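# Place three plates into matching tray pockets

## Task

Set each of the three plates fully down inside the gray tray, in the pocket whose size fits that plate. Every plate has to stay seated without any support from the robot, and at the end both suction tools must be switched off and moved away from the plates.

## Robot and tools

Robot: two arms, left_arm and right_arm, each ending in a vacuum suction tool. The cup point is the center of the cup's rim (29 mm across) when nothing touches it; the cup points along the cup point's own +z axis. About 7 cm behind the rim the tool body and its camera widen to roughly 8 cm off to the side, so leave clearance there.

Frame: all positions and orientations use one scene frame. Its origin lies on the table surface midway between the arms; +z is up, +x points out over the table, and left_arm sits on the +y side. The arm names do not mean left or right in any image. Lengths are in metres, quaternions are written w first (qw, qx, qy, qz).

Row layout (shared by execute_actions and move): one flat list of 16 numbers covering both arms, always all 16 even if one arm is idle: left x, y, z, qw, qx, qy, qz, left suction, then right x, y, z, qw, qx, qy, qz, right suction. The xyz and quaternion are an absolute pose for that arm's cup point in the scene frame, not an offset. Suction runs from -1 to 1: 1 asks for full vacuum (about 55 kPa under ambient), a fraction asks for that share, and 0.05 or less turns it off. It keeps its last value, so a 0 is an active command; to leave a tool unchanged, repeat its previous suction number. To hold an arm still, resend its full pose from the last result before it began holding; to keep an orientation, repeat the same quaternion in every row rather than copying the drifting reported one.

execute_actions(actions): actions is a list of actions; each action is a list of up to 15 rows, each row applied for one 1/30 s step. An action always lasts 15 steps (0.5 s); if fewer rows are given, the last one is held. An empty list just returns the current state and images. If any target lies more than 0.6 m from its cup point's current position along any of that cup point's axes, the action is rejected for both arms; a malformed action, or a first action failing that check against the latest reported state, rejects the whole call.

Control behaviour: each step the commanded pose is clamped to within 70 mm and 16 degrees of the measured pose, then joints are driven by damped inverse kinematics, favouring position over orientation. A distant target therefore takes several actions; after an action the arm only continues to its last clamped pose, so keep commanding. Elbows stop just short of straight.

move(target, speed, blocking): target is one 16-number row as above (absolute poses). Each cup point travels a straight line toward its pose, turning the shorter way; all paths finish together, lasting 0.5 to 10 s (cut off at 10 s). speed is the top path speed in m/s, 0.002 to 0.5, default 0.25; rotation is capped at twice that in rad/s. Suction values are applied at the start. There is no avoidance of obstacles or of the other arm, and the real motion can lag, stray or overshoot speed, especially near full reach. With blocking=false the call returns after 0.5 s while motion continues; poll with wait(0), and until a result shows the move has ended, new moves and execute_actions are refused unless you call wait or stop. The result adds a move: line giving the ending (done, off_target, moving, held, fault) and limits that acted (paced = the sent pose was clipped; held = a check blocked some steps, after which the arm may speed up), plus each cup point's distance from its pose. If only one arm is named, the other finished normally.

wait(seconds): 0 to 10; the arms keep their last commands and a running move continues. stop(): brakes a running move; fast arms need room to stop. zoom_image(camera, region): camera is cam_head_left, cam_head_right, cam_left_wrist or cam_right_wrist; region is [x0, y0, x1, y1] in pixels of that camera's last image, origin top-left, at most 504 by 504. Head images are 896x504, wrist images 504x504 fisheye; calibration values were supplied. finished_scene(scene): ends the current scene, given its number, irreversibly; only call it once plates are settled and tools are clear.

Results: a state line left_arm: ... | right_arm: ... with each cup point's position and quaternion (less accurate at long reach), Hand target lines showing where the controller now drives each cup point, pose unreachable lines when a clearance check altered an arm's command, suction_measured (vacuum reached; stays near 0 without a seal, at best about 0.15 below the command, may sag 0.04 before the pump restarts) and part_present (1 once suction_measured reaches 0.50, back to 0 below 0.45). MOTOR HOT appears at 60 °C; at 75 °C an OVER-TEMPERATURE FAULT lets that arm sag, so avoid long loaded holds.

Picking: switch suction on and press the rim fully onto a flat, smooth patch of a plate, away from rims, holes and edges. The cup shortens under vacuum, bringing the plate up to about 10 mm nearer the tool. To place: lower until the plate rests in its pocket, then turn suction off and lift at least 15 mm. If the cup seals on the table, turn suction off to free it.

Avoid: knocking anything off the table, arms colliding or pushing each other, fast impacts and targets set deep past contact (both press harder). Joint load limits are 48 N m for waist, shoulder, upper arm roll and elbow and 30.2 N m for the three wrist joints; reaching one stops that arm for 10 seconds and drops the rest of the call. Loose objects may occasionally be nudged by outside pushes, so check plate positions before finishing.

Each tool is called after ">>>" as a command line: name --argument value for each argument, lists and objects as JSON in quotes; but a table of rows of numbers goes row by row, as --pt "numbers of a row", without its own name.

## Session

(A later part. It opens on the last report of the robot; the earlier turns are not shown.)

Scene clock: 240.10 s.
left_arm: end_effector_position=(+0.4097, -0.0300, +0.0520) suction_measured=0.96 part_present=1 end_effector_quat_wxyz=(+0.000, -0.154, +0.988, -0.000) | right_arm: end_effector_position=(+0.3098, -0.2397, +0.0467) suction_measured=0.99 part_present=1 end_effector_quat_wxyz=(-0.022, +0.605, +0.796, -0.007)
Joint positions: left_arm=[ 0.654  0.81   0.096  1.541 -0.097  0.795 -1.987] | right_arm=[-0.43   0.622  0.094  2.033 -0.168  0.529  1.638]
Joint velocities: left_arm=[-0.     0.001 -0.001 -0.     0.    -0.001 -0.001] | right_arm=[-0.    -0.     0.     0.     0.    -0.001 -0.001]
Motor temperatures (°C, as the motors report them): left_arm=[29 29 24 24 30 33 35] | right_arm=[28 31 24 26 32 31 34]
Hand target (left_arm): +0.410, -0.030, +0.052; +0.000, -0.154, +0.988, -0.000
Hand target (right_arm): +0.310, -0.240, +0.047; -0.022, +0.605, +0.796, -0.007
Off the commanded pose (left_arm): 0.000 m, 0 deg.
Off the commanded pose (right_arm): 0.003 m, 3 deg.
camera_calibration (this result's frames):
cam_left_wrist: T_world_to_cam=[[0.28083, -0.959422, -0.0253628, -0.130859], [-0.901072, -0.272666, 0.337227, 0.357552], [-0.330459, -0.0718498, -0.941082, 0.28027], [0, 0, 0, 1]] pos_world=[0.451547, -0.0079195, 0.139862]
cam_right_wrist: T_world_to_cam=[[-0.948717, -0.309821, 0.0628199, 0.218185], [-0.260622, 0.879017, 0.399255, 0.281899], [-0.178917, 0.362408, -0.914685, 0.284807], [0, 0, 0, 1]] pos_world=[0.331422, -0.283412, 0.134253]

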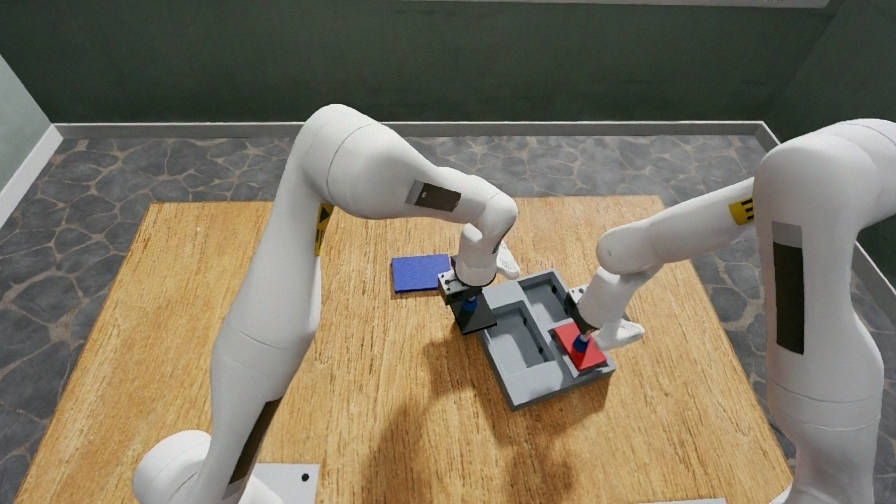

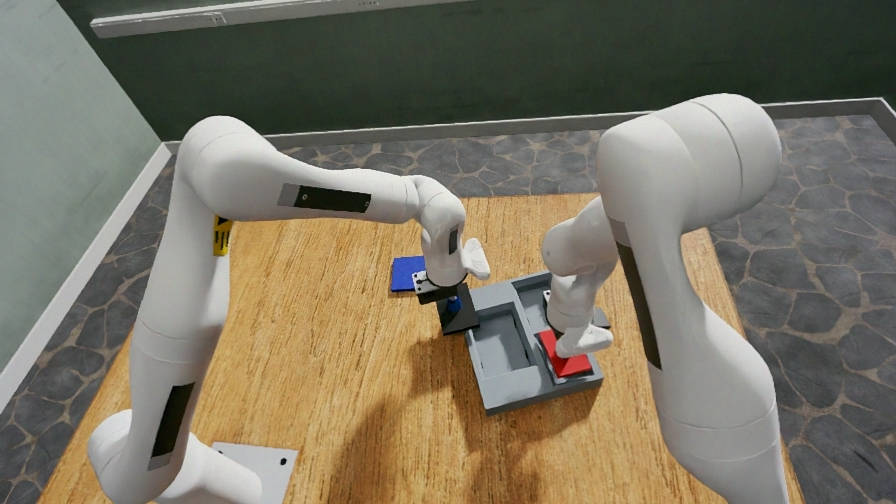

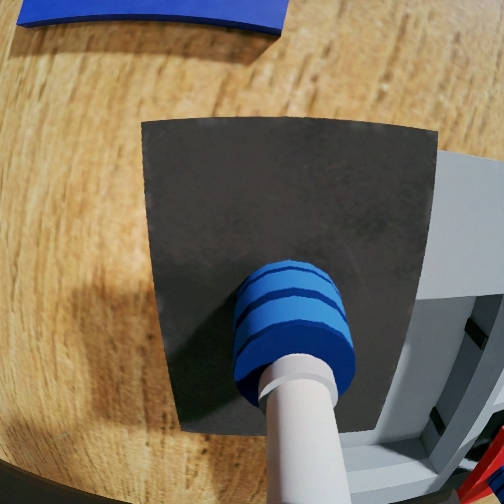

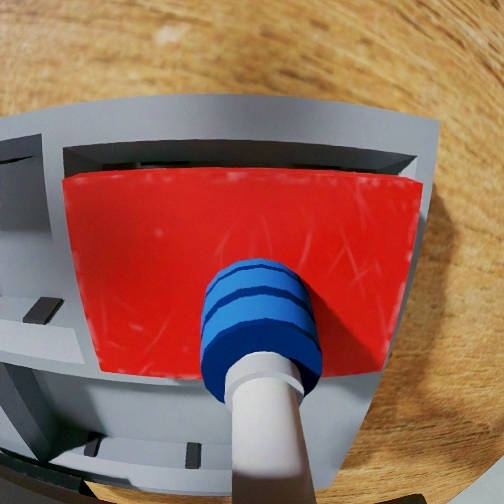

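>>> execute_actions --actions '[[[0.41,-0.03,0.052,0,-0.1542,0.988,0,1,0.3098,-0.2396,0.0465,-0.02,0.6056,0.7955,-0.0065,1],[0.41,-0.03,0.052,0,-0.1542,0.988,0,1,0.3097,-0.2394,0.046,-0.017,0.6066,0.7948,-0.0055,1],[0.41,-0.03,0.052,0,-0.1542,0.988,0,1,0.3096,-0.2391,0.0452,-0.013,0.6078,0.794,-0.004,1],[0.41,-0.03,0.052,0,-0.1542,0.988,0,1,0.3096,-0.2387,0.0441,-0.009,0.6091,0.793,-0.003,1],[0.41,-0.03,0.052,0,-0.1542,0.988,0,1,0.3095,-0.2384,0.0427,-0.005,0.6103,0.7921,-0.0015,1],[0.41,-0.03,0.052,0,-0.1542,0.988,0,1,0.3094,-0.2382,0.041,-0.002,0.6112,0.7915,-0.0005,1],[0.41,-0.03,0.052,0,-0.1542,0.988,0,1,0.3094,-0.2381,0.0391,0,0.6118,0.791,0,1],[0.41,-0.03,0.052,0,-0.1542,0.988,0,1,0.3094,-0.2381,0.0369,0,0.6118,0.791,0,1],[0.41,-0.03,0.052,0,-0.1542,0.988,0,1,0.3094,-0.2381,0.0346,0,0.6118,0.791,0,1],[0.41,-0.03,0.052,0,-0.1542,0.988,0,1,0.3094,-0.2381,0.0321,0,0.6118,0.791,0,1],[0.41,-0.03,0.052,0,-0.1542,0.988,0,1,0.3094,-0.2381,0.0295,0,0.6118,0.791,0,1],[0.41,-0.03,0.052,0,-0.1542,0.988,0,1,0.3094,-0.2381,0.0268,0,0.6118,0.791,0,1],[0.41,-0.03,0.052,0,-0.1542,0.988,0,1,0.3094,-0.2381,0.0241,0,0.6118,0.791,0,1],[0.41,-0.03,0.052,0,-0.1542,0.988,0,1,0.3094,-0.2381,0.0214,0,0.6118,0.791,0,1],[0.41,-0.03,0.052,0,-0.1542,0.988,0,1,0.3094,-0.2381,0.0187,0,0.6118,0.791,0,1]],[[0.41,-0.03,0.052,0,-0.1542,0.988,0,1,0.3094,-0.2381,0.0161,0,0.6118,0.791,0,1],[0.41,-0.03,0.052,0,-0.1542,0.988,0,1,0.3094,-0.2381,0.0136,0,0.6118,0.791,0,1],[0.41,-0.03,0.052,0,-0.1542,0.988,0,1,0.3094,-0.2381,0.0113,0,0.6118,0.791,0,1],[0.41,-0.03,0.052,0,-0.1542,0.988,0,1,0.3094,-0.2381,0.0091,0,0.6118,0.791,0,1],[0.41,-0.03,0.052,0,-0.1542,0.988,0,1,0.3094,-0.2381,0.0072,0,0.6118,0.791,0,1],[0.41,-0.03,0.052,0,-0.1542,0.988,0,1,0.3094,-0.2381,0.0055,0,0.6118,0.791,0,1],[0.41,-0.03,0.052,0,-0.1542,0.988,0,1,0.3094,-0.2381,0.0041,0,0.6118,0.791,0,1],[0.41,-0.03,0.052,0,-0.1542,0.988,0,1,0.3094,-0.2381,0.0029,0,0.6118,0.791,0,1],[0.41,-0.03,0.052,0,-0.1542,0.988,0,1,0.3094,-0.2381,0.002,0,0.6118,0.791,0,1],[0.41,-0.03,0.052,0,-0.1542,0.988,0,1,0.3094,-0.2381,0.0013,0,0.6118,0.791,0,1],[0.41,-0.03,0.052,0,-0.1542,0.988,0,1,0.3094,-0.2381,0.001,0,0.6118,0.791,0,1]]]'

Scene clock: 325.90 s.
left_arm: end_effector_position=(+0.4100, -0.0300, +0.0520) suction_measured=0.96 part_present=1 end_effector_quat_wxyz=(+0.000, -0.154, +0.988, -0.000) | right_arm: end_effector_position=(+0.3100, -0.2378, +0.0027) suction_measured=0.96 part_present=1 end_effector_quat_wxyz=(+0.001, +0.612, +0.791, +0.001)
Joint positions: left_arm=[ 0.654  0.81   0.096  1.539 -0.097  0.797 -1.987] | right_arm=[-0.456  0.718  0.091  2.086 -0.179  0.342  1.608]
Joint velocities: left_arm=[-0.     0.     0.001 -0.    -0.     0.002  0.001] | right_arm=[ 0.004  0.007 -0.004  0.    -0.002 -0.007  0.003]
Motor temperatures (°C, as the motors report them): left_arm=[29 30 24 24 30 33 35] | right_arm=[28 30 24 26 32 31 34]
Hand target (left_arm): +0.410, -0.030, +0.052; -0.000, -0.154, +0.988, -0.000
Hand target (right_arm): +0.309, -0.238, +0.001; -0.000, +0.612, +0.791, +0.000
Off the commanded pose (left_arm): 0.000 m, 0 deg.
Off the commanded pose (right_arm): 0.002 m, 0 deg.
camera_calibration (this result's frames):
cam_left_wrist: T_world_to_cam=[[0.280314, -0.959551, -0.0262019, -0.130673], [-0.901122, -0.272455, 0.337265, 0.357875], [-0.330762, -0.070929, -0.941045, 0.280545], [0, 0, 0, 1]] pos_world=[0.451912, -0.00798421, 0.139883]
cam_right_wrist: T_world_to_cam=[[-0.95589, -0.292689, 0.02465, 0.228094], [-0.262675, 0.88938, 0.374172, 0.301042], [-0.131439, 0.351192, -0.927032, 0.226545], [0, 0, 0, 1]] pos_world=[0.326886, -0.280541, 0.09175]

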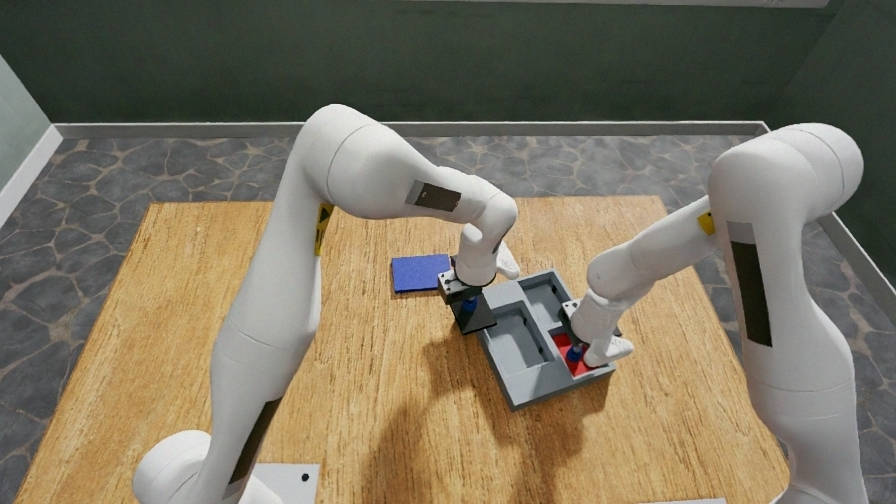

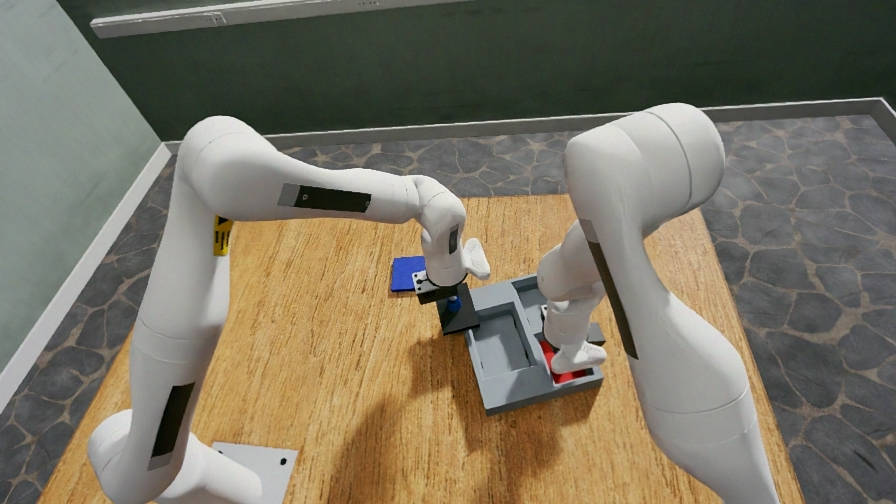

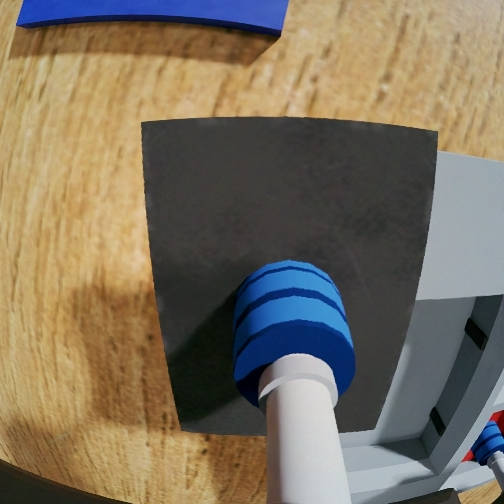

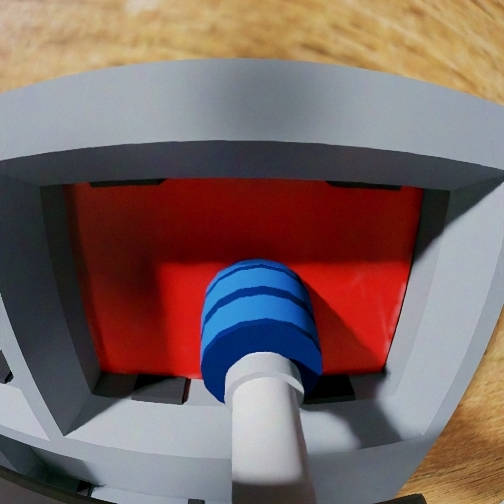

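>>> execute_actions --actions '[]'

Scene clock: 330.63 s.
left_arm: end_effector_position=(+0.4100, -0.0300, +0.0520) suction_measured=0.96 part_present=1 end_effector_quat_wxyz=(+0.000, -0.154, +0.988, -0.000) | right_arm: end_effector_position=(+0.3100, -0.2378, +0.0027) suction_measured=0.99 part_present=1 end_effector_quat_wxyz=(+0.000, +0.612, +0.791, +0.001)
Joint positions: left_arm=[ 0.654  0.81   0.096  1.539 -0.097  0.797 -1.987] | right_arm=[-0.456  0.718  0.09   2.086 -0.179  0.342  1.608]
Joint velocities: left_arm=[-0.     0.     0.    -0.001 -0.    -0.001  0.001] | right_arm=[ 0.    -0.    -0.     0.    -0.    -0.    -0.001]
Motor temperatures (°C, as the motors report them): left_arm=[29 30 24 24 30 33 35] | right_arm=[28 30 24 26 32 31 34]
Hand target (left_arm): +0.410, -0.030, +0.052; -0.000, -0.154, +0.988, -0.000
Hand target (right_arm): +0.309, -0.238, +0.001; -0.000, +0.612, +0.791, +0.000
Off the commanded pose (left_arm): 0.000 m, 0 deg.
Off the commanded pose (right_arm): 0.002 m, 0 deg.
camera_calibration (this result's frames):
cam_left_wrist: T_world_to_cam=[[0.280314, -0.959551, -0.0262019, -0.130673], [-0.901122, -0.272455, 0.337265, 0.357875], [-0.330762, -0.0709291, -0.941045, 0.280545], [0, 0, 0, 1]] pos_world=[0.451912, -0.00798422, 0.139883]
cam_right_wrist: T_world_to_cam=[[-0.95595, -0.292512, 0.0244307, 0.22816], [-0.262552, 0.889312, 0.374421, 0.300996], [-0.131249, 0.351513, -0.926937, 0.22655], [0, 0, 0, 1]] pos_world=[0.326871, -0.280576, 0.0917242]

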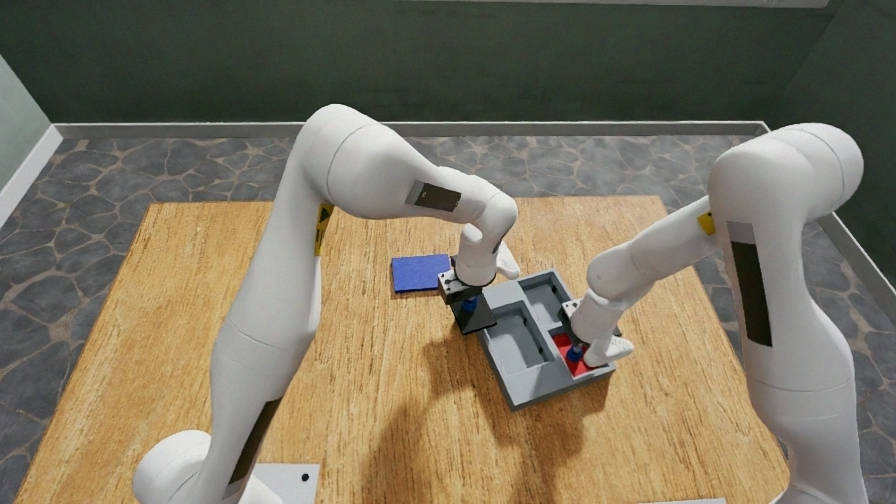

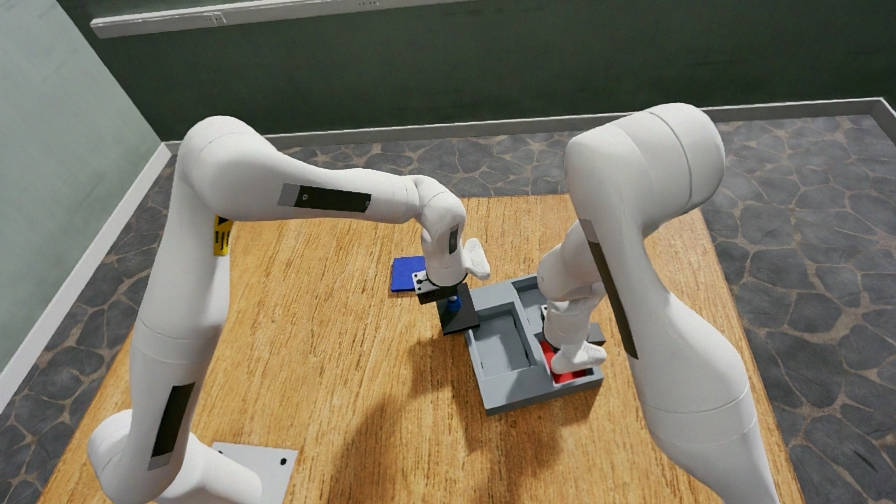

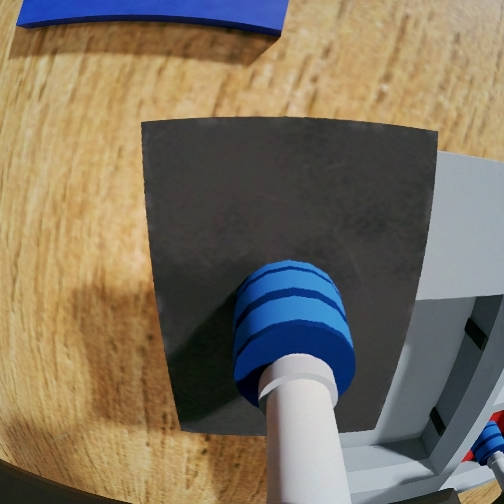

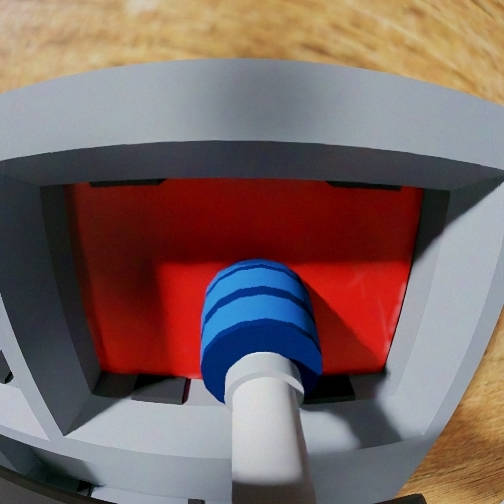

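>>> zoom_image --camera "cam_right_wrist" --region '[20, 160, 220, 440]'

>>> zoom_image --camera "cam_right_wrist" --region '[290, 160, 490, 440]'

Region (20, 160, 220, 440) of cam_right_wrist's 504x504 image, scaled by 1.800, with more detail than that image has; it fills the left 360 columns of this view, and the rest is white.

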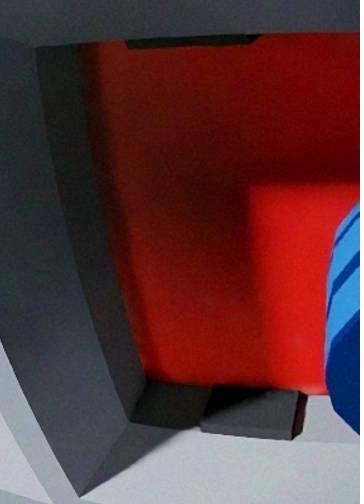

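Region (290, 160, 490, 440) of cam_right_wrist's 504x504 image, scaled by 1.800, with more detail than that image has; it fills the left 360 columns of this view, and the rest is white.

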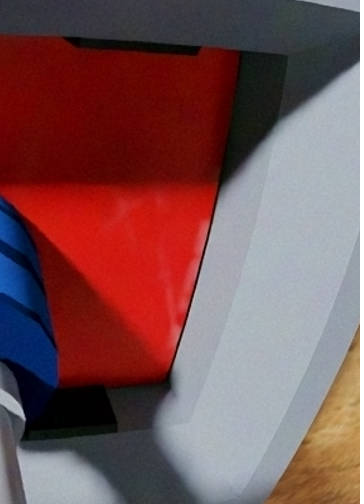

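>>> execute_actions --actions '[[[0.41,-0.03,0.052,0,-0.1542,0.988,0,1,0.3097,-0.2379,-0.0005,0,0.6118,0.791,0,1],[0.41,-0.03,0.052,0,-0.1542,0.988,0,1,0.3097,-0.2379,-0.002,0,0.6118,0.791,0,1],[0.41,-0.03,0.052,0,-0.1542,0.988,0,1,0.3097,-0.2379,-0.0025,0,0.6118,0.791,0,1],[0.41,-0.03,0.052,0,-0.1542,0.988,0,1,0.3097,-0.2379,-0.0025,0,0.6118,0.791,0,0],[0.4101,-0.0303,0.052,0,-0.1542,0.988,0,1,0.3097,-0.2379,-0.0025,0,0.6118,0.791,0,0],[0.4102,-0.0313,0.052,0,-0.1542,0.988,0,1,0.3098,-0.2379,-0.001,0,0.6118,0.791,0,0],[0.4105,-0.033,0.052,0,-0.1542,0.988,0,1,0.3099,-0.2378,0.0015,0,0.6118,0.791,0,0],[0.4109,-0.0353,0.052,0,-0.1542,0.988,0,1,0.31,-0.2378,0.004,0,0.6118,0.791,0,0],[0.4113,-0.0382,0.052,0,-0.1542,0.988,0,1,0.31,-0.2378,0.0061,0,0.6118,0.791,0,0],[0.4119,-0.0417,0.052,0,-0.1542,0.988,0,1,0.31,-0.2378,0.0085,0,0.6118,0.791,0,0],[0.4126,-0.0458,0.052,0,-0.1542,0.988,0,1,0.31,-0.2378,0.0115,0,0.6118,0.791,0,0],[0.4134,-0.0505,0.052,0,-0.1542,0.988,0,1,0.31,-0.2378,0.0151,0,0.6118,0.791,0,0],[0.4142,-0.0556,0.052,0,-0.1542,0.988,0,1,0.31,-0.2383,0.0193,0,0.6118,0.791,0,0],[0.4151,-0.0613,0.052,0,-0.1542,0.988,0,1,0.3099,-0.2398,0.024,0,0.6118,0.791,0,0],[0.4161,-0.0674,0.052,0,-0.1542,0.988,0,1,0.3098,-0.2423,0.0292,0,0.6118,0.791,0,0]],[[0.4172,-0.0738,0.052,0,-0.1542,0.988,0,1,0.3096,-0.2457,0.0348,0,0.6118,0.791,0,0],[0.4183,-0.0806,0.052,0,-0.1542,0.988,0,1,0.3093,-0.25,0.0407,0,0.6118,0.791,0,0],[0.4194,-0.0876,0.052,0,-0.1542,0.988,0,1,0.309,-0.2552,0.0469,0,0.6118,0.791,0,0],[0.4206,-0.0949,0.052,0,-0.1542,0.988,0,1,0.3087,-0.2612,0.0533,0,0.6118,0.791,0,0],[0.4219,-0.1024,0.052,0,-0.1542,0.988,0,1,0.3083,-0.2679,0.0599,0,0.6118,0.791,0,0],[0.4231,-0.11,0.052,0,-0.1542,0.988,0,1,0.3079,-0.2754,0.0665,0,0.6118,0.791,0,0],[0.4244,-0.1176,0.052,0,-0.1542,0.988,0,1,0.3075,-0.2834,0.0731,0,0.6118,0.791,0,0],[0.4256,-0.1252,0.052,0,-0.1542,0.988,0,1,0.307,-0.2918,0.0797,0,0.6118,0.791,0,0],[0.4268,-0.1328,0.052,0,-0.1542,0.988,0,1,0.3065,-0.3008,0.0861,0,0.6118,0.791,0,0],[0.4281,-0.1403,0.052,0,-0.1542,0.988,0,1,0.306,-0.31,0.0923,0,0.6118,0.791,0,0],[0.4293,-0.1476,0.052,0,-0.1542,0.988,0,1,0.3055,-0.3194,0.0983,0,0.6118,0.791,0,0],[0.4304,-0.1546,0.052,0,-0.1542,0.988,0,1,0.305,-0.3289,0.1038,0,0.6118,0.791,0,0],[0.4315,-0.1614,0.052,0,-0.1542,0.988,0,1,0.3045,-0.3384,0.109,0,0.6118,0.791,0,0],[0.4326,-0.1678,0.052,0,-0.1542,0.988,0,1,0.304,-0.3478,0.1137,0,0.6118,0.791,0,0],[0.4336,-0.1739,0.052,0,-0.1542,0.988,0,1,0.3035,-0.357,0.1179,0,0.6118,0.791,0,0]],[[0.4345,-0.1796,0.052,0,-0.1542,0.988,0,1,0.303,-0.366,0.1215,0,0.6118,0.791,0,0],[0.4353,-0.1847,0.052,0,-0.1542,0.988,0,1,0.3025,-0.3745,0.1245,0,0.6118,0.791,0,0],[0.4361,-0.1894,0.052,0,-0.1542,0.988,0,1,0.3021,-0.3824,0.1269,0,0.6118,0.791,0,0],[0.4368,-0.1935,0.0516,0,-0.1542,0.988,0,1,0.3017,-0.3899,0.1286,0,0.6118,0.791,0,0],[0.4374,-0.197,0.0505,0,-0.1542,0.988,0,1,0.3013,-0.3966,0.1297,0,0.6118,0.791,0,0],[0.4378,-0.1999,0.0489,0,-0.1542,0.988,0,1,0.301,-0.4026,0.13,0,0.6118,0.791,0,0],[0.4382,-0.2022,0.047,0,-0.1542,0.988,0,1,0.3007,-0.4078,0.13,0,0.6118,0.791,0,0],[0.4385,-0.2039,0.0449,0,-0.1542,0.988,0,1,0.3004,-0.4121,0.13,0,0.6118,0.791,0,0],[0.4386,-0.2049,0.0428,0,-0.1542,0.988,0,1,0.3002,-0.4155,0.13,0,0.6118,0.791,0,0],[0.4387,-0.2052,0.0408,0,-0.1542,0.988,0,1,0.3001,-0.418,0.13,0,0.6118,0.791,0,0],[0.4387,-0.2052,0.039,0,-0.1542,0.988,0,1,0.3,-0.4195,0.13,0,0.6118,0.791,0,0],[0.4387,-0.2052,0.0376,0,-0.1542,0.988,0,1,0.3,-0.42,0.13,0,0.6118,0.791,0,0],[0.4387,-0.2052,0.0366,0,-0.1542,0.988,0,1,0.3,-0.42,0.13,0,0.6118,0.791,0,0],[0.4387,-0.2052,0.0361,0,-0.1542,0.988,0,1,0.3,-0.42,0.13,0,0.6118,0.791,0,0],[0.4387,-0.2052,0.036,0,-0.1542,0.988,0,1,0.3,-0.42,0.13,0,0.6118,0.791,0,0]]]'

Scene clock: 431.60 s.
left_arm: end_effector_position=(+0.4378, -0.2027, +0.0407) suction_measured=0.96 part_present=1 end_effector_quat_wxyz=(+0.002, -0.155, +0.988, -0.004) | right_arm: end_effector_position=(+0.2997, -0.4158, +0.1291) suction_measured=0.01 part_present=0 end_effector_quat_wxyz=(+0.001, +0.611, +0.792, -0.002)
Joint positions: left_arm=[ 0.83   1.154  0.109  0.785 -0.106  1.198 -1.862] | right_arm=[-0.068  0.386  0.195  2.076 -0.108  0.689  2.026]
Joint velocities: left_arm=[ 0.03   0.215  0.    -0.347 -0.011  0.202 -0.   ] | right_arm=[ 0.164  0.004 -0.014 -0.058 -0.063  0.067  0.232]
Motor temperatures (°C, as the motors report them): left_arm=[29 30 24 24 30 33 35] | right_arm=[28 29 24 26 32 31 34]
Hand target (left_arm): +0.438, -0.205, +0.036; +0.000, -0.154, +0.988, -0.001
Hand target (right_arm): +0.300, -0.420, +0.130; -0.000, +0.612, +0.791, -0.000
Off the commanded pose (left_arm): 0.005 m, 1 deg.
Off the commanded pose (right_arm): 0.004 m, 0 deg.
camera_calibration (this result's frames):
cam_left_wrist: T_world_to_cam=[[0.281438, -0.959423, -0.017331, -0.305259], [-0.902413, -0.27077, 0.335163, 0.340701], [-0.326255, -0.078688, -0.942001, 0.263327], [0, 0, 0, 1]] pos_world=[0.479277, -0.1799, 0.128573]
cam_right_wrist: T_world_to_cam=[[-0.955128, -0.294773, 0.0289829, 0.161367], [-0.26365, 0.890694, 0.37034, 0.410651], [-0.134981, 0.346081, -0.928444, 0.403995], [0, 0, 0, 1]] pos_world=[0.316926, -0.458013, 0.218329]

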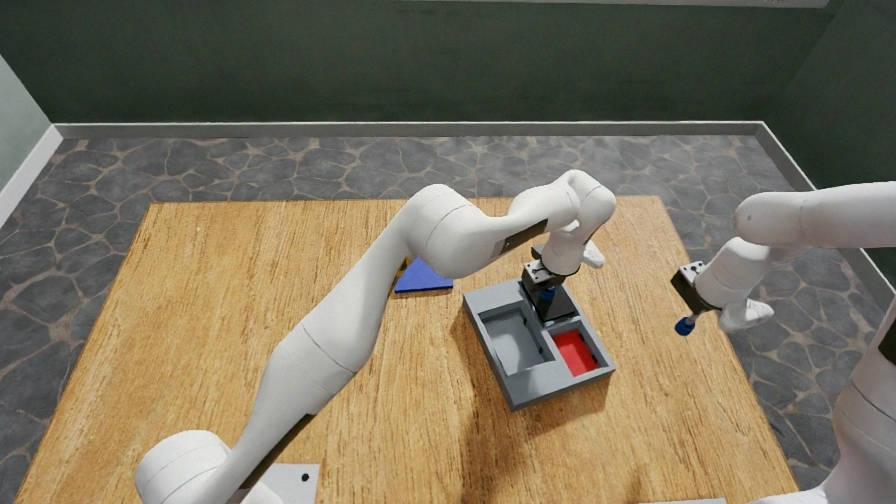

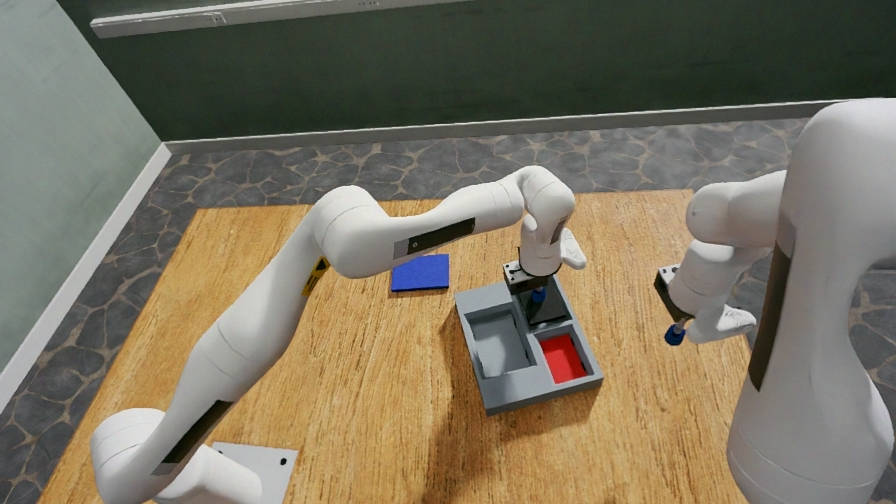

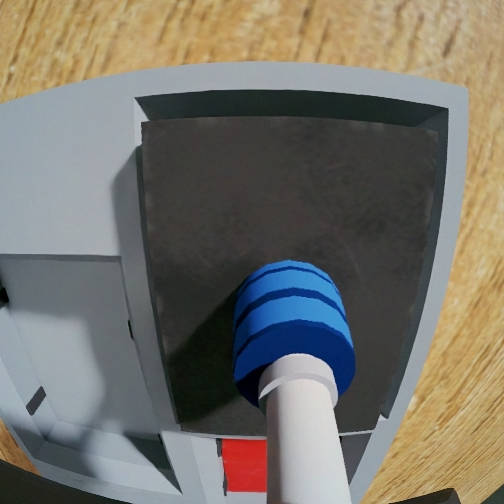

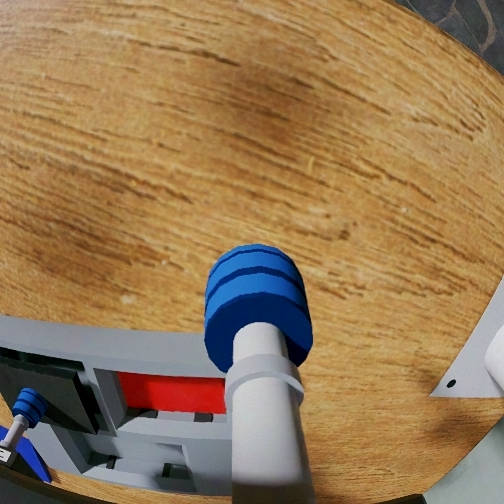

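>>> execute_actions --actions '[]'

>>> zoom_image --camera "cam_left_wrist" --region '[90, 70, 210, 160]'

>>> zoom_image --camera "cam_left_wrist" --region '[370, 80, 490, 170]'

>>> zoom_image --camera "cam_left_wrist" --region '[140, 380, 420, 460]'

Scene clock: 441.20 s.
left_arm: end_effector_position=(+0.4384, -0.2047, +0.0359) suction_measured=0.96 part_present=1 end_effector_quat_wxyz=(+0.000, -0.154, +0.988, -0.001) | right_arm: end_effector_position=(+0.3000, -0.4196, +0.1299) suction_measured=0.01 part_present=0 end_effector_quat_wxyz=(-0.000, +0.612, +0.791, -0.000)
Joint positions: left_arm=[ 0.832  1.173  0.109  0.756 -0.107  1.215 -1.863] | right_arm=[-0.053  0.386  0.193  2.072 -0.113  0.694  2.041]
Joint velocities: left_arm=[-0.001  0.     0.    -0.001  0.    -0.001  0.001] | right_arm=[-0.     0.    -0.     0.     0.    -0.002 -0.001]
Motor temperatures (°C, as the motors report them): left_arm=[29 30 24 24 30 33 35] | right_arm=[28 29 24 26 32 31 34]
Hand target (left_arm): +0.438, -0.205, +0.036; +0.000, -0.154, +0.988, -0.001
Hand target (right_arm): +0.300, -0.420, +0.130; -0.000, +0.612, +0.791, -0.000
Off the commanded pose (left_arm): 0.001 m, 0 deg.
Off the commanded pose (right_arm): 0.000 m, 0 deg.
camera_calibration (this result's frames):
cam_left_wrist: T_world_to_cam=[[0.280778, -0.959454, -0.0247269, -0.306928], [-0.901171, -0.272411, 0.337171, 0.341296], [-0.330236, -0.0723868, -0.941119, 0.261837], [0, 0, 0, 1]] pos_world=[0.480212, -0.182557, 0.123755]
cam_right_wrist: T_world_to_cam=[[-0.955908, -0.292382, 0.0274193, 0.161945], [-0.261457, 0.889864, 0.373876, 0.412354], [-0.133714, 0.350222, -0.927073, 0.407309], [0, 0, 0, 1]] pos_world=[0.31708, -0.462238, 0.218996]

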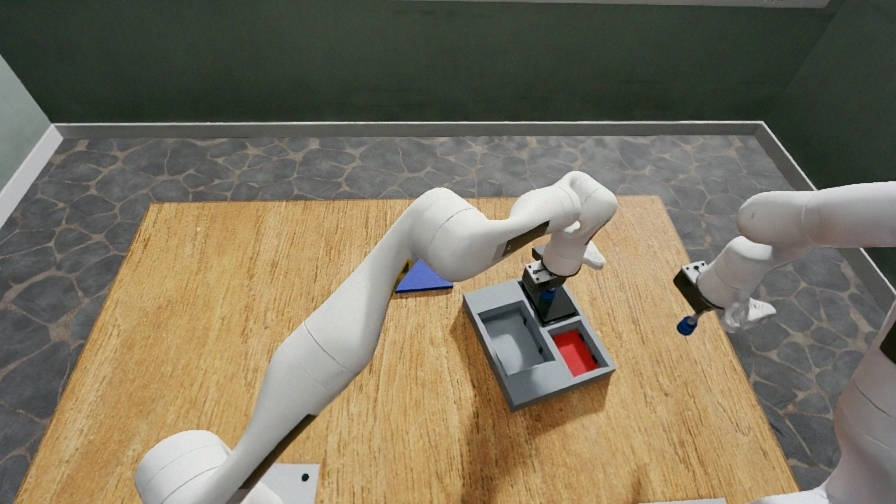

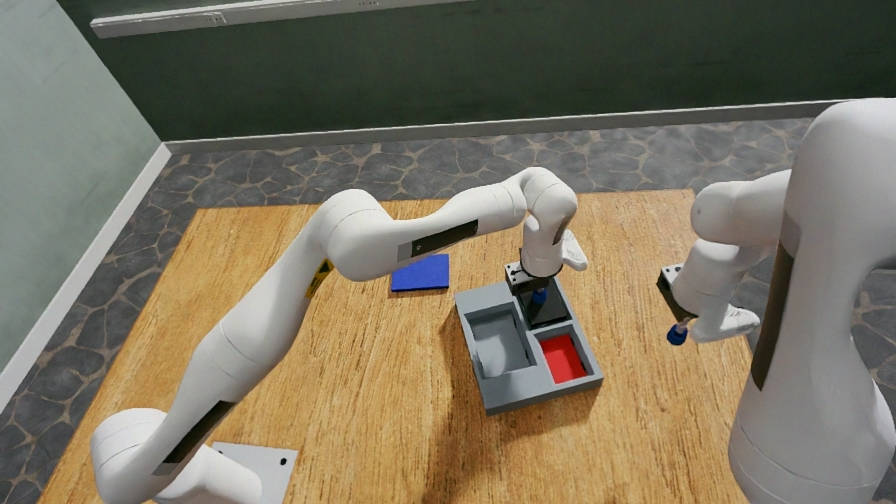

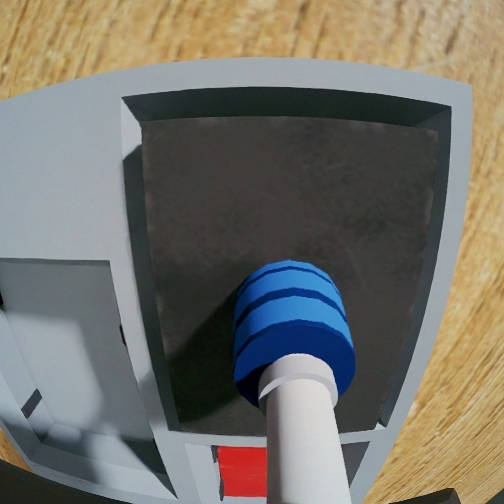

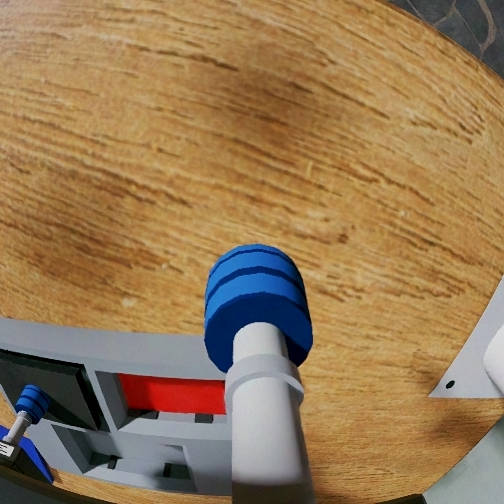

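Region (90, 70, 210, 160) of cam_left_wrist's 504x504 image, scaled by 4.200, with more detail than that image has; it fills the top 378 rows of this view, and the rest is white.

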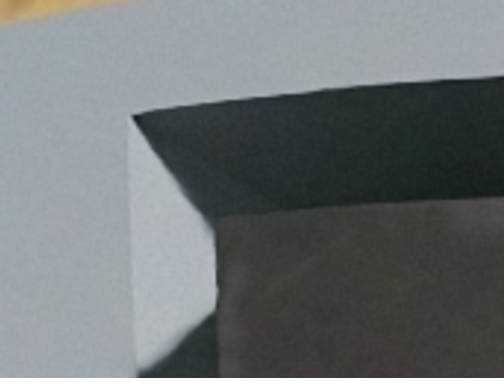

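Region (370, 80, 490, 170) of cam_left_wrist's 504x504 image, scaled by 4.200, with more detail than that image has; it fills the top 378 rows of this view, and the rest is white.

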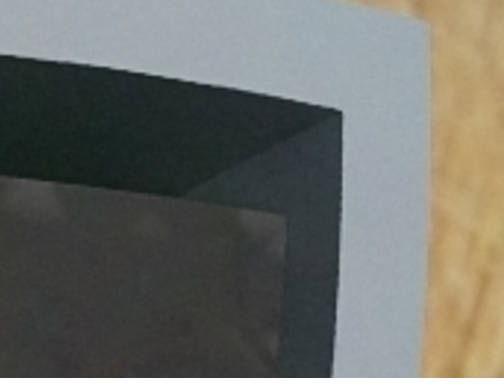

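Region (140, 380, 420, 460) of cam_left_wrist's 504x504 image, scaled by 1.800, with more detail than that image has; it fills the top 144 rows of this view, and the rest is white.

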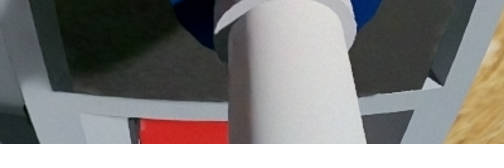

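>>> execute_actions --actions '[]'

Scene clock: 472.87 s.
left_arm: end_effector_position=(+0.4384, -0.2047, +0.0359) suction_measured=0.96 part_present=1 end_effector_quat_wxyz=(+0.000, -0.154, +0.988, -0.001) | right_arm: end_effector_position=(+0.3000, -0.4196, +0.1299) suction_measured=0.01 part_present=0 end_effector_quat_wxyz=(-0.000, +0.612, +0.791, -0.000)
Joint positions: left_arm=[ 0.832  1.173  0.109  0.756 -0.107  1.215 -1.863] | right_arm=[-0.053  0.386  0.193  2.072 -0.113  0.694  2.041]
Joint velocities: left_arm=[-0.001  0.001  0.001  0.001 -0.    -0.002 -0.   ] | right_arm=[ 0.    -0.     0.001 -0.     0.     0.001  0.001]
Motor temperatures (°C, as the motors report them): left_arm=[29 31 24 24 30 33 35] | right_arm=[28 28 24 26 32 31 34]
Hand target (left_arm): +0.438, -0.205, +0.036; +0.000, -0.154, +0.988, -0.001
Hand target (right_arm): +0.300, -0.420, +0.130; -0.000, +0.612, +0.791, -0.000
Off the commanded pose (left_arm): 0.001 m, 0 deg.
Off the commanded pose (right_arm): 0.000 m, 0 deg.
camera_calibration (this result's frames):
cam_left_wrist: T_world_to_cam=[[0.280778, -0.959454, -0.024727, -0.306928], [-0.90117, -0.272411, 0.337171, 0.341295], [-0.330236, -0.0723868, -0.941119, 0.261837], [0, 0, 0, 1]] pos_world=[0.480212, -0.182557, 0.123755]
cam_right_wrist: T_world_to_cam=[[-0.955908, -0.292382, 0.0274194, 0.161945], [-0.261457, 0.889864, 0.373876, 0.412354], [-0.133714, 0.350222, -0.927073, 0.407309], [0, 0, 0, 1]] pos_world=[0.31708, -0.462238, 0.218996]

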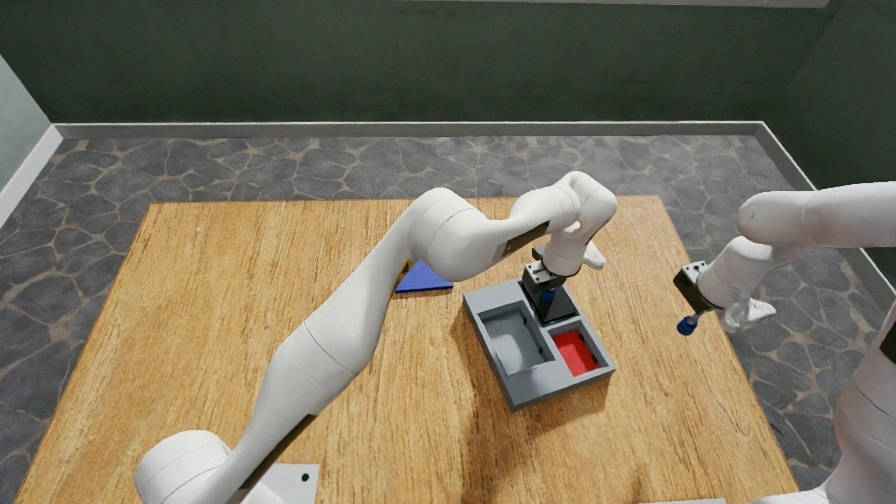

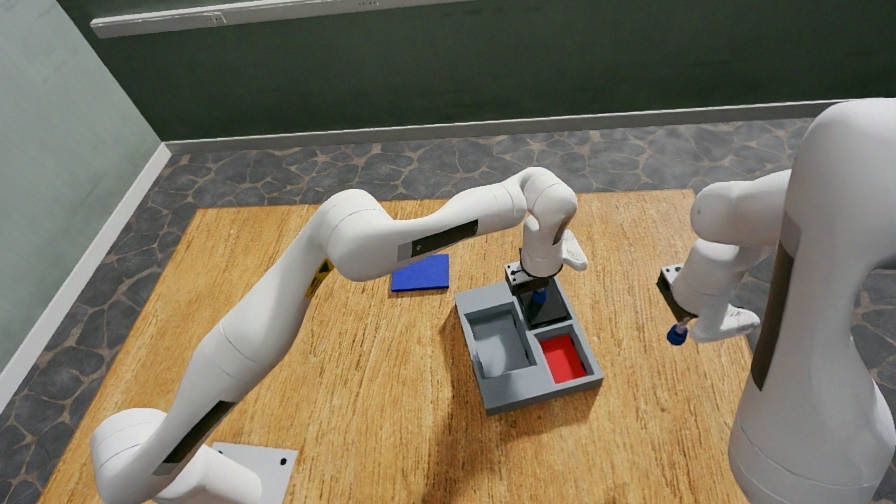

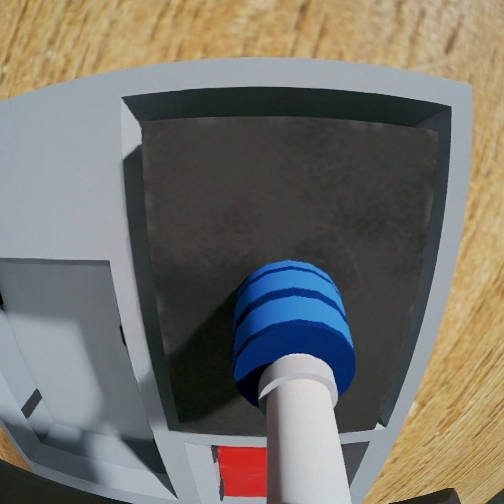

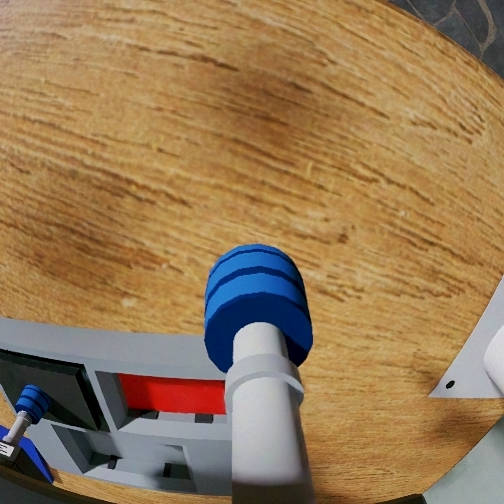

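>>> execute_actions --actions '[[[0.4385,-0.2057,0.0355,0,-0.1542,0.988,0,1,0.3,-0.42,0.13,0,0.6118,0.791,0,0],[0.4385,-0.2057,0.034,0,-0.1542,0.988,0,1,0.3,-0.42,0.13,0,0.6118,0.791,0,0],[0.4385,-0.2057,0.0318,0,-0.1542,0.988,0,1,0.3,-0.42,0.13,0,0.6118,0.791,0,0],[0.4385,-0.2057,0.029,0,-0.1542,0.988,0,1,0.3,-0.42,0.13,0,0.6118,0.791,0,0],[0.4385,-0.2057,0.0257,0,-0.1542,0.988,0,1,0.3,-0.42,0.13,0,0.6118,0.791,0,0],[0.4385,-0.2057,0.022,0,-0.1542,0.988,0,1,0.3,-0.42,0.13,0,0.6118,0.791,0,0],[0.4385,-0.2057,0.0182,0,-0.1542,0.988,0,1,0.3,-0.42,0.13,0,0.6118,0.791,0,0],[0.4385,-0.2057,0.0145,0,-0.1542,0.988,0,1,0.3,-0.42,0.13,0,0.6118,0.791,0,0],[0.4385,-0.2057,0.011,0,-0.1542,0.988,0,1,0.3,-0.42,0.13,0,0.6118,0.791,0,0],[0.4385,-0.2057,0.008,0,-0.1542,0.988,0,1,0.3,-0.42,0.13,0,0.6118,0.791,0,0],[0.4385,-0.2057,0.0055,0,-0.1542,0.988,0,1,0.3,-0.42,0.13,0,0.6118,0.791,0,0],[0.4385,-0.2057,0.0035,0,-0.1542,0.988,0,1,0.3,-0.42,0.13,0,0.6118,0.791,0,0],[0.4385,-0.2057,0.002,0,-0.1542,0.988,0,1,0.3,-0.42,0.13,0,0.6118,0.791,0,0],[0.4385,-0.2057,0.001,0,-0.1542,0.988,0,1,0.3,-0.42,0.13,0,0.6118,0.791,0,0],[0.4385,-0.2057,0.0,0,-0.1542,0.988,0,1,0.3,-0.42,0.13,0,0.6118,0.791,0,0]]]'

>>> zoom_image --camera "cam_head_right" --region '[370, 230, 470, 310]'

Scene clock: 514.07 s.
left_arm: end_effector_position=(+0.4386, -0.2054, +0.0063) suction_measured=0.96 part_present=1 end_effector_quat_wxyz=(+0.000, -0.154, +0.988, -0.000) | right_arm: end_effector_position=(+0.3000, -0.4200, +0.1300) suction_measured=0.01 part_present=0 end_effector_quat_wxyz=(-0.000, +0.612, +0.791, +0.000)
Joint positions: left_arm=[ 0.834  1.214  0.106  0.761 -0.108  1.17  -1.861] | right_arm=[-0.052  0.386  0.193  2.072 -0.113  0.694  2.042]
Joint velocities: left_arm=[ 0.002  0.065 -0.005  0.014 -0.002 -0.08   0.001] | right_arm=[ 0.     0.     0.     0.    -0.    -0.002 -0.   ]
Motor temperatures (°C, as the motors report them): left_arm=[29 32 24 24 30 33 35] | right_arm=[28 28 24 26 32 31 34]
Hand target (left_arm): +0.438, -0.206, +0.000; -0.000, -0.154, +0.988, +0.000
Hand target (right_arm): +0.300, -0.420, +0.130; -0.000, +0.612, +0.791, +0.000
Off the commanded pose (left_arm): 0.006 m, 0 deg.
Off the commanded pose (right_arm): 0.000 m, 0 deg.
camera_calibration (this result's frames):
cam_left_wrist: T_world_to_cam=[[0.280767, -0.959422, -0.026053, -0.308368], [-0.901141, -0.272859, 0.336887, 0.351225], [-0.330326, -0.0711093, -0.941184, 0.234327], [0, 0, 0, 1]] pos_world=[0.480487, -0.183358, 0.0941878]
cam_right_wrist: T_world_to_cam=[[-0.955815, -0.292708, 0.0272025, 0.161734], [-0.261868, 0.889834, 0.373657, 0.412811], [-0.133578, 0.350023, -0.927168, 0.407387], [0, 0, 0, 1]] pos_world=[0.317108, -0.462587, 0.219067]

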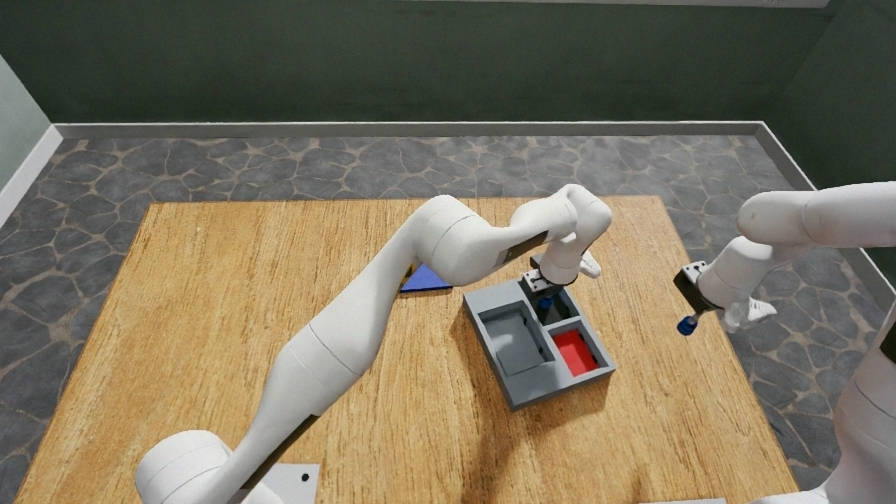

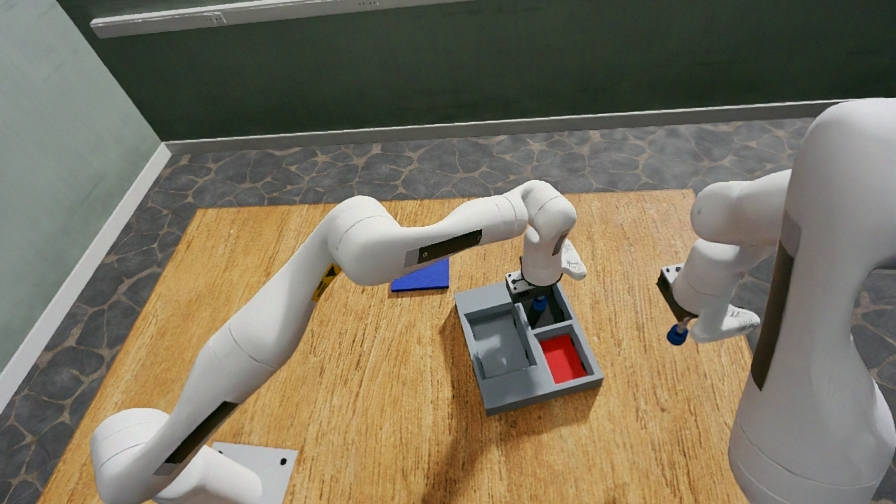

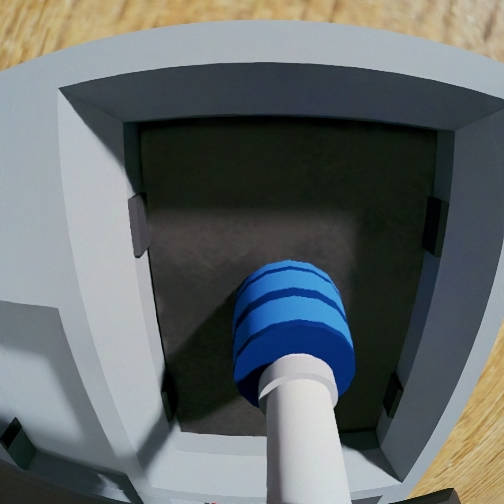

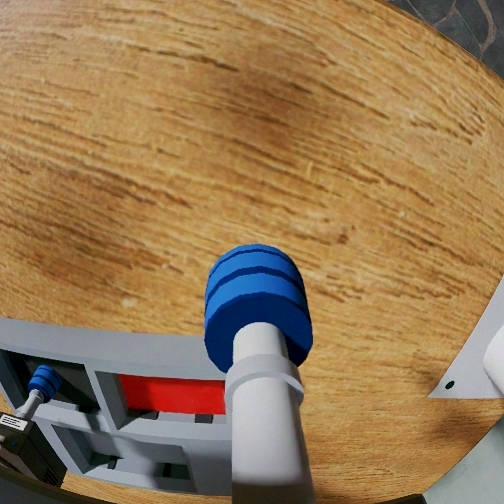

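Region (370, 230, 470, 310) of cam_head_right's 896x504 image, scaled by 5.040, with more detail than that image has; it fills the top 403 rows of this view, and the rest is white.

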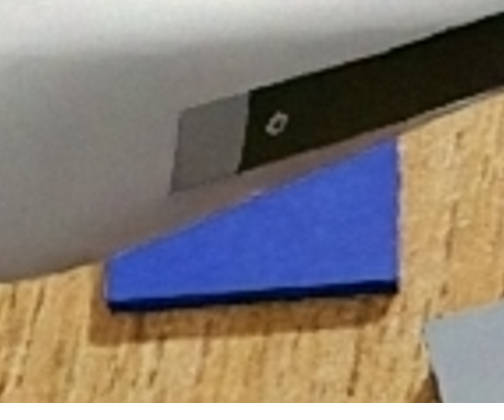

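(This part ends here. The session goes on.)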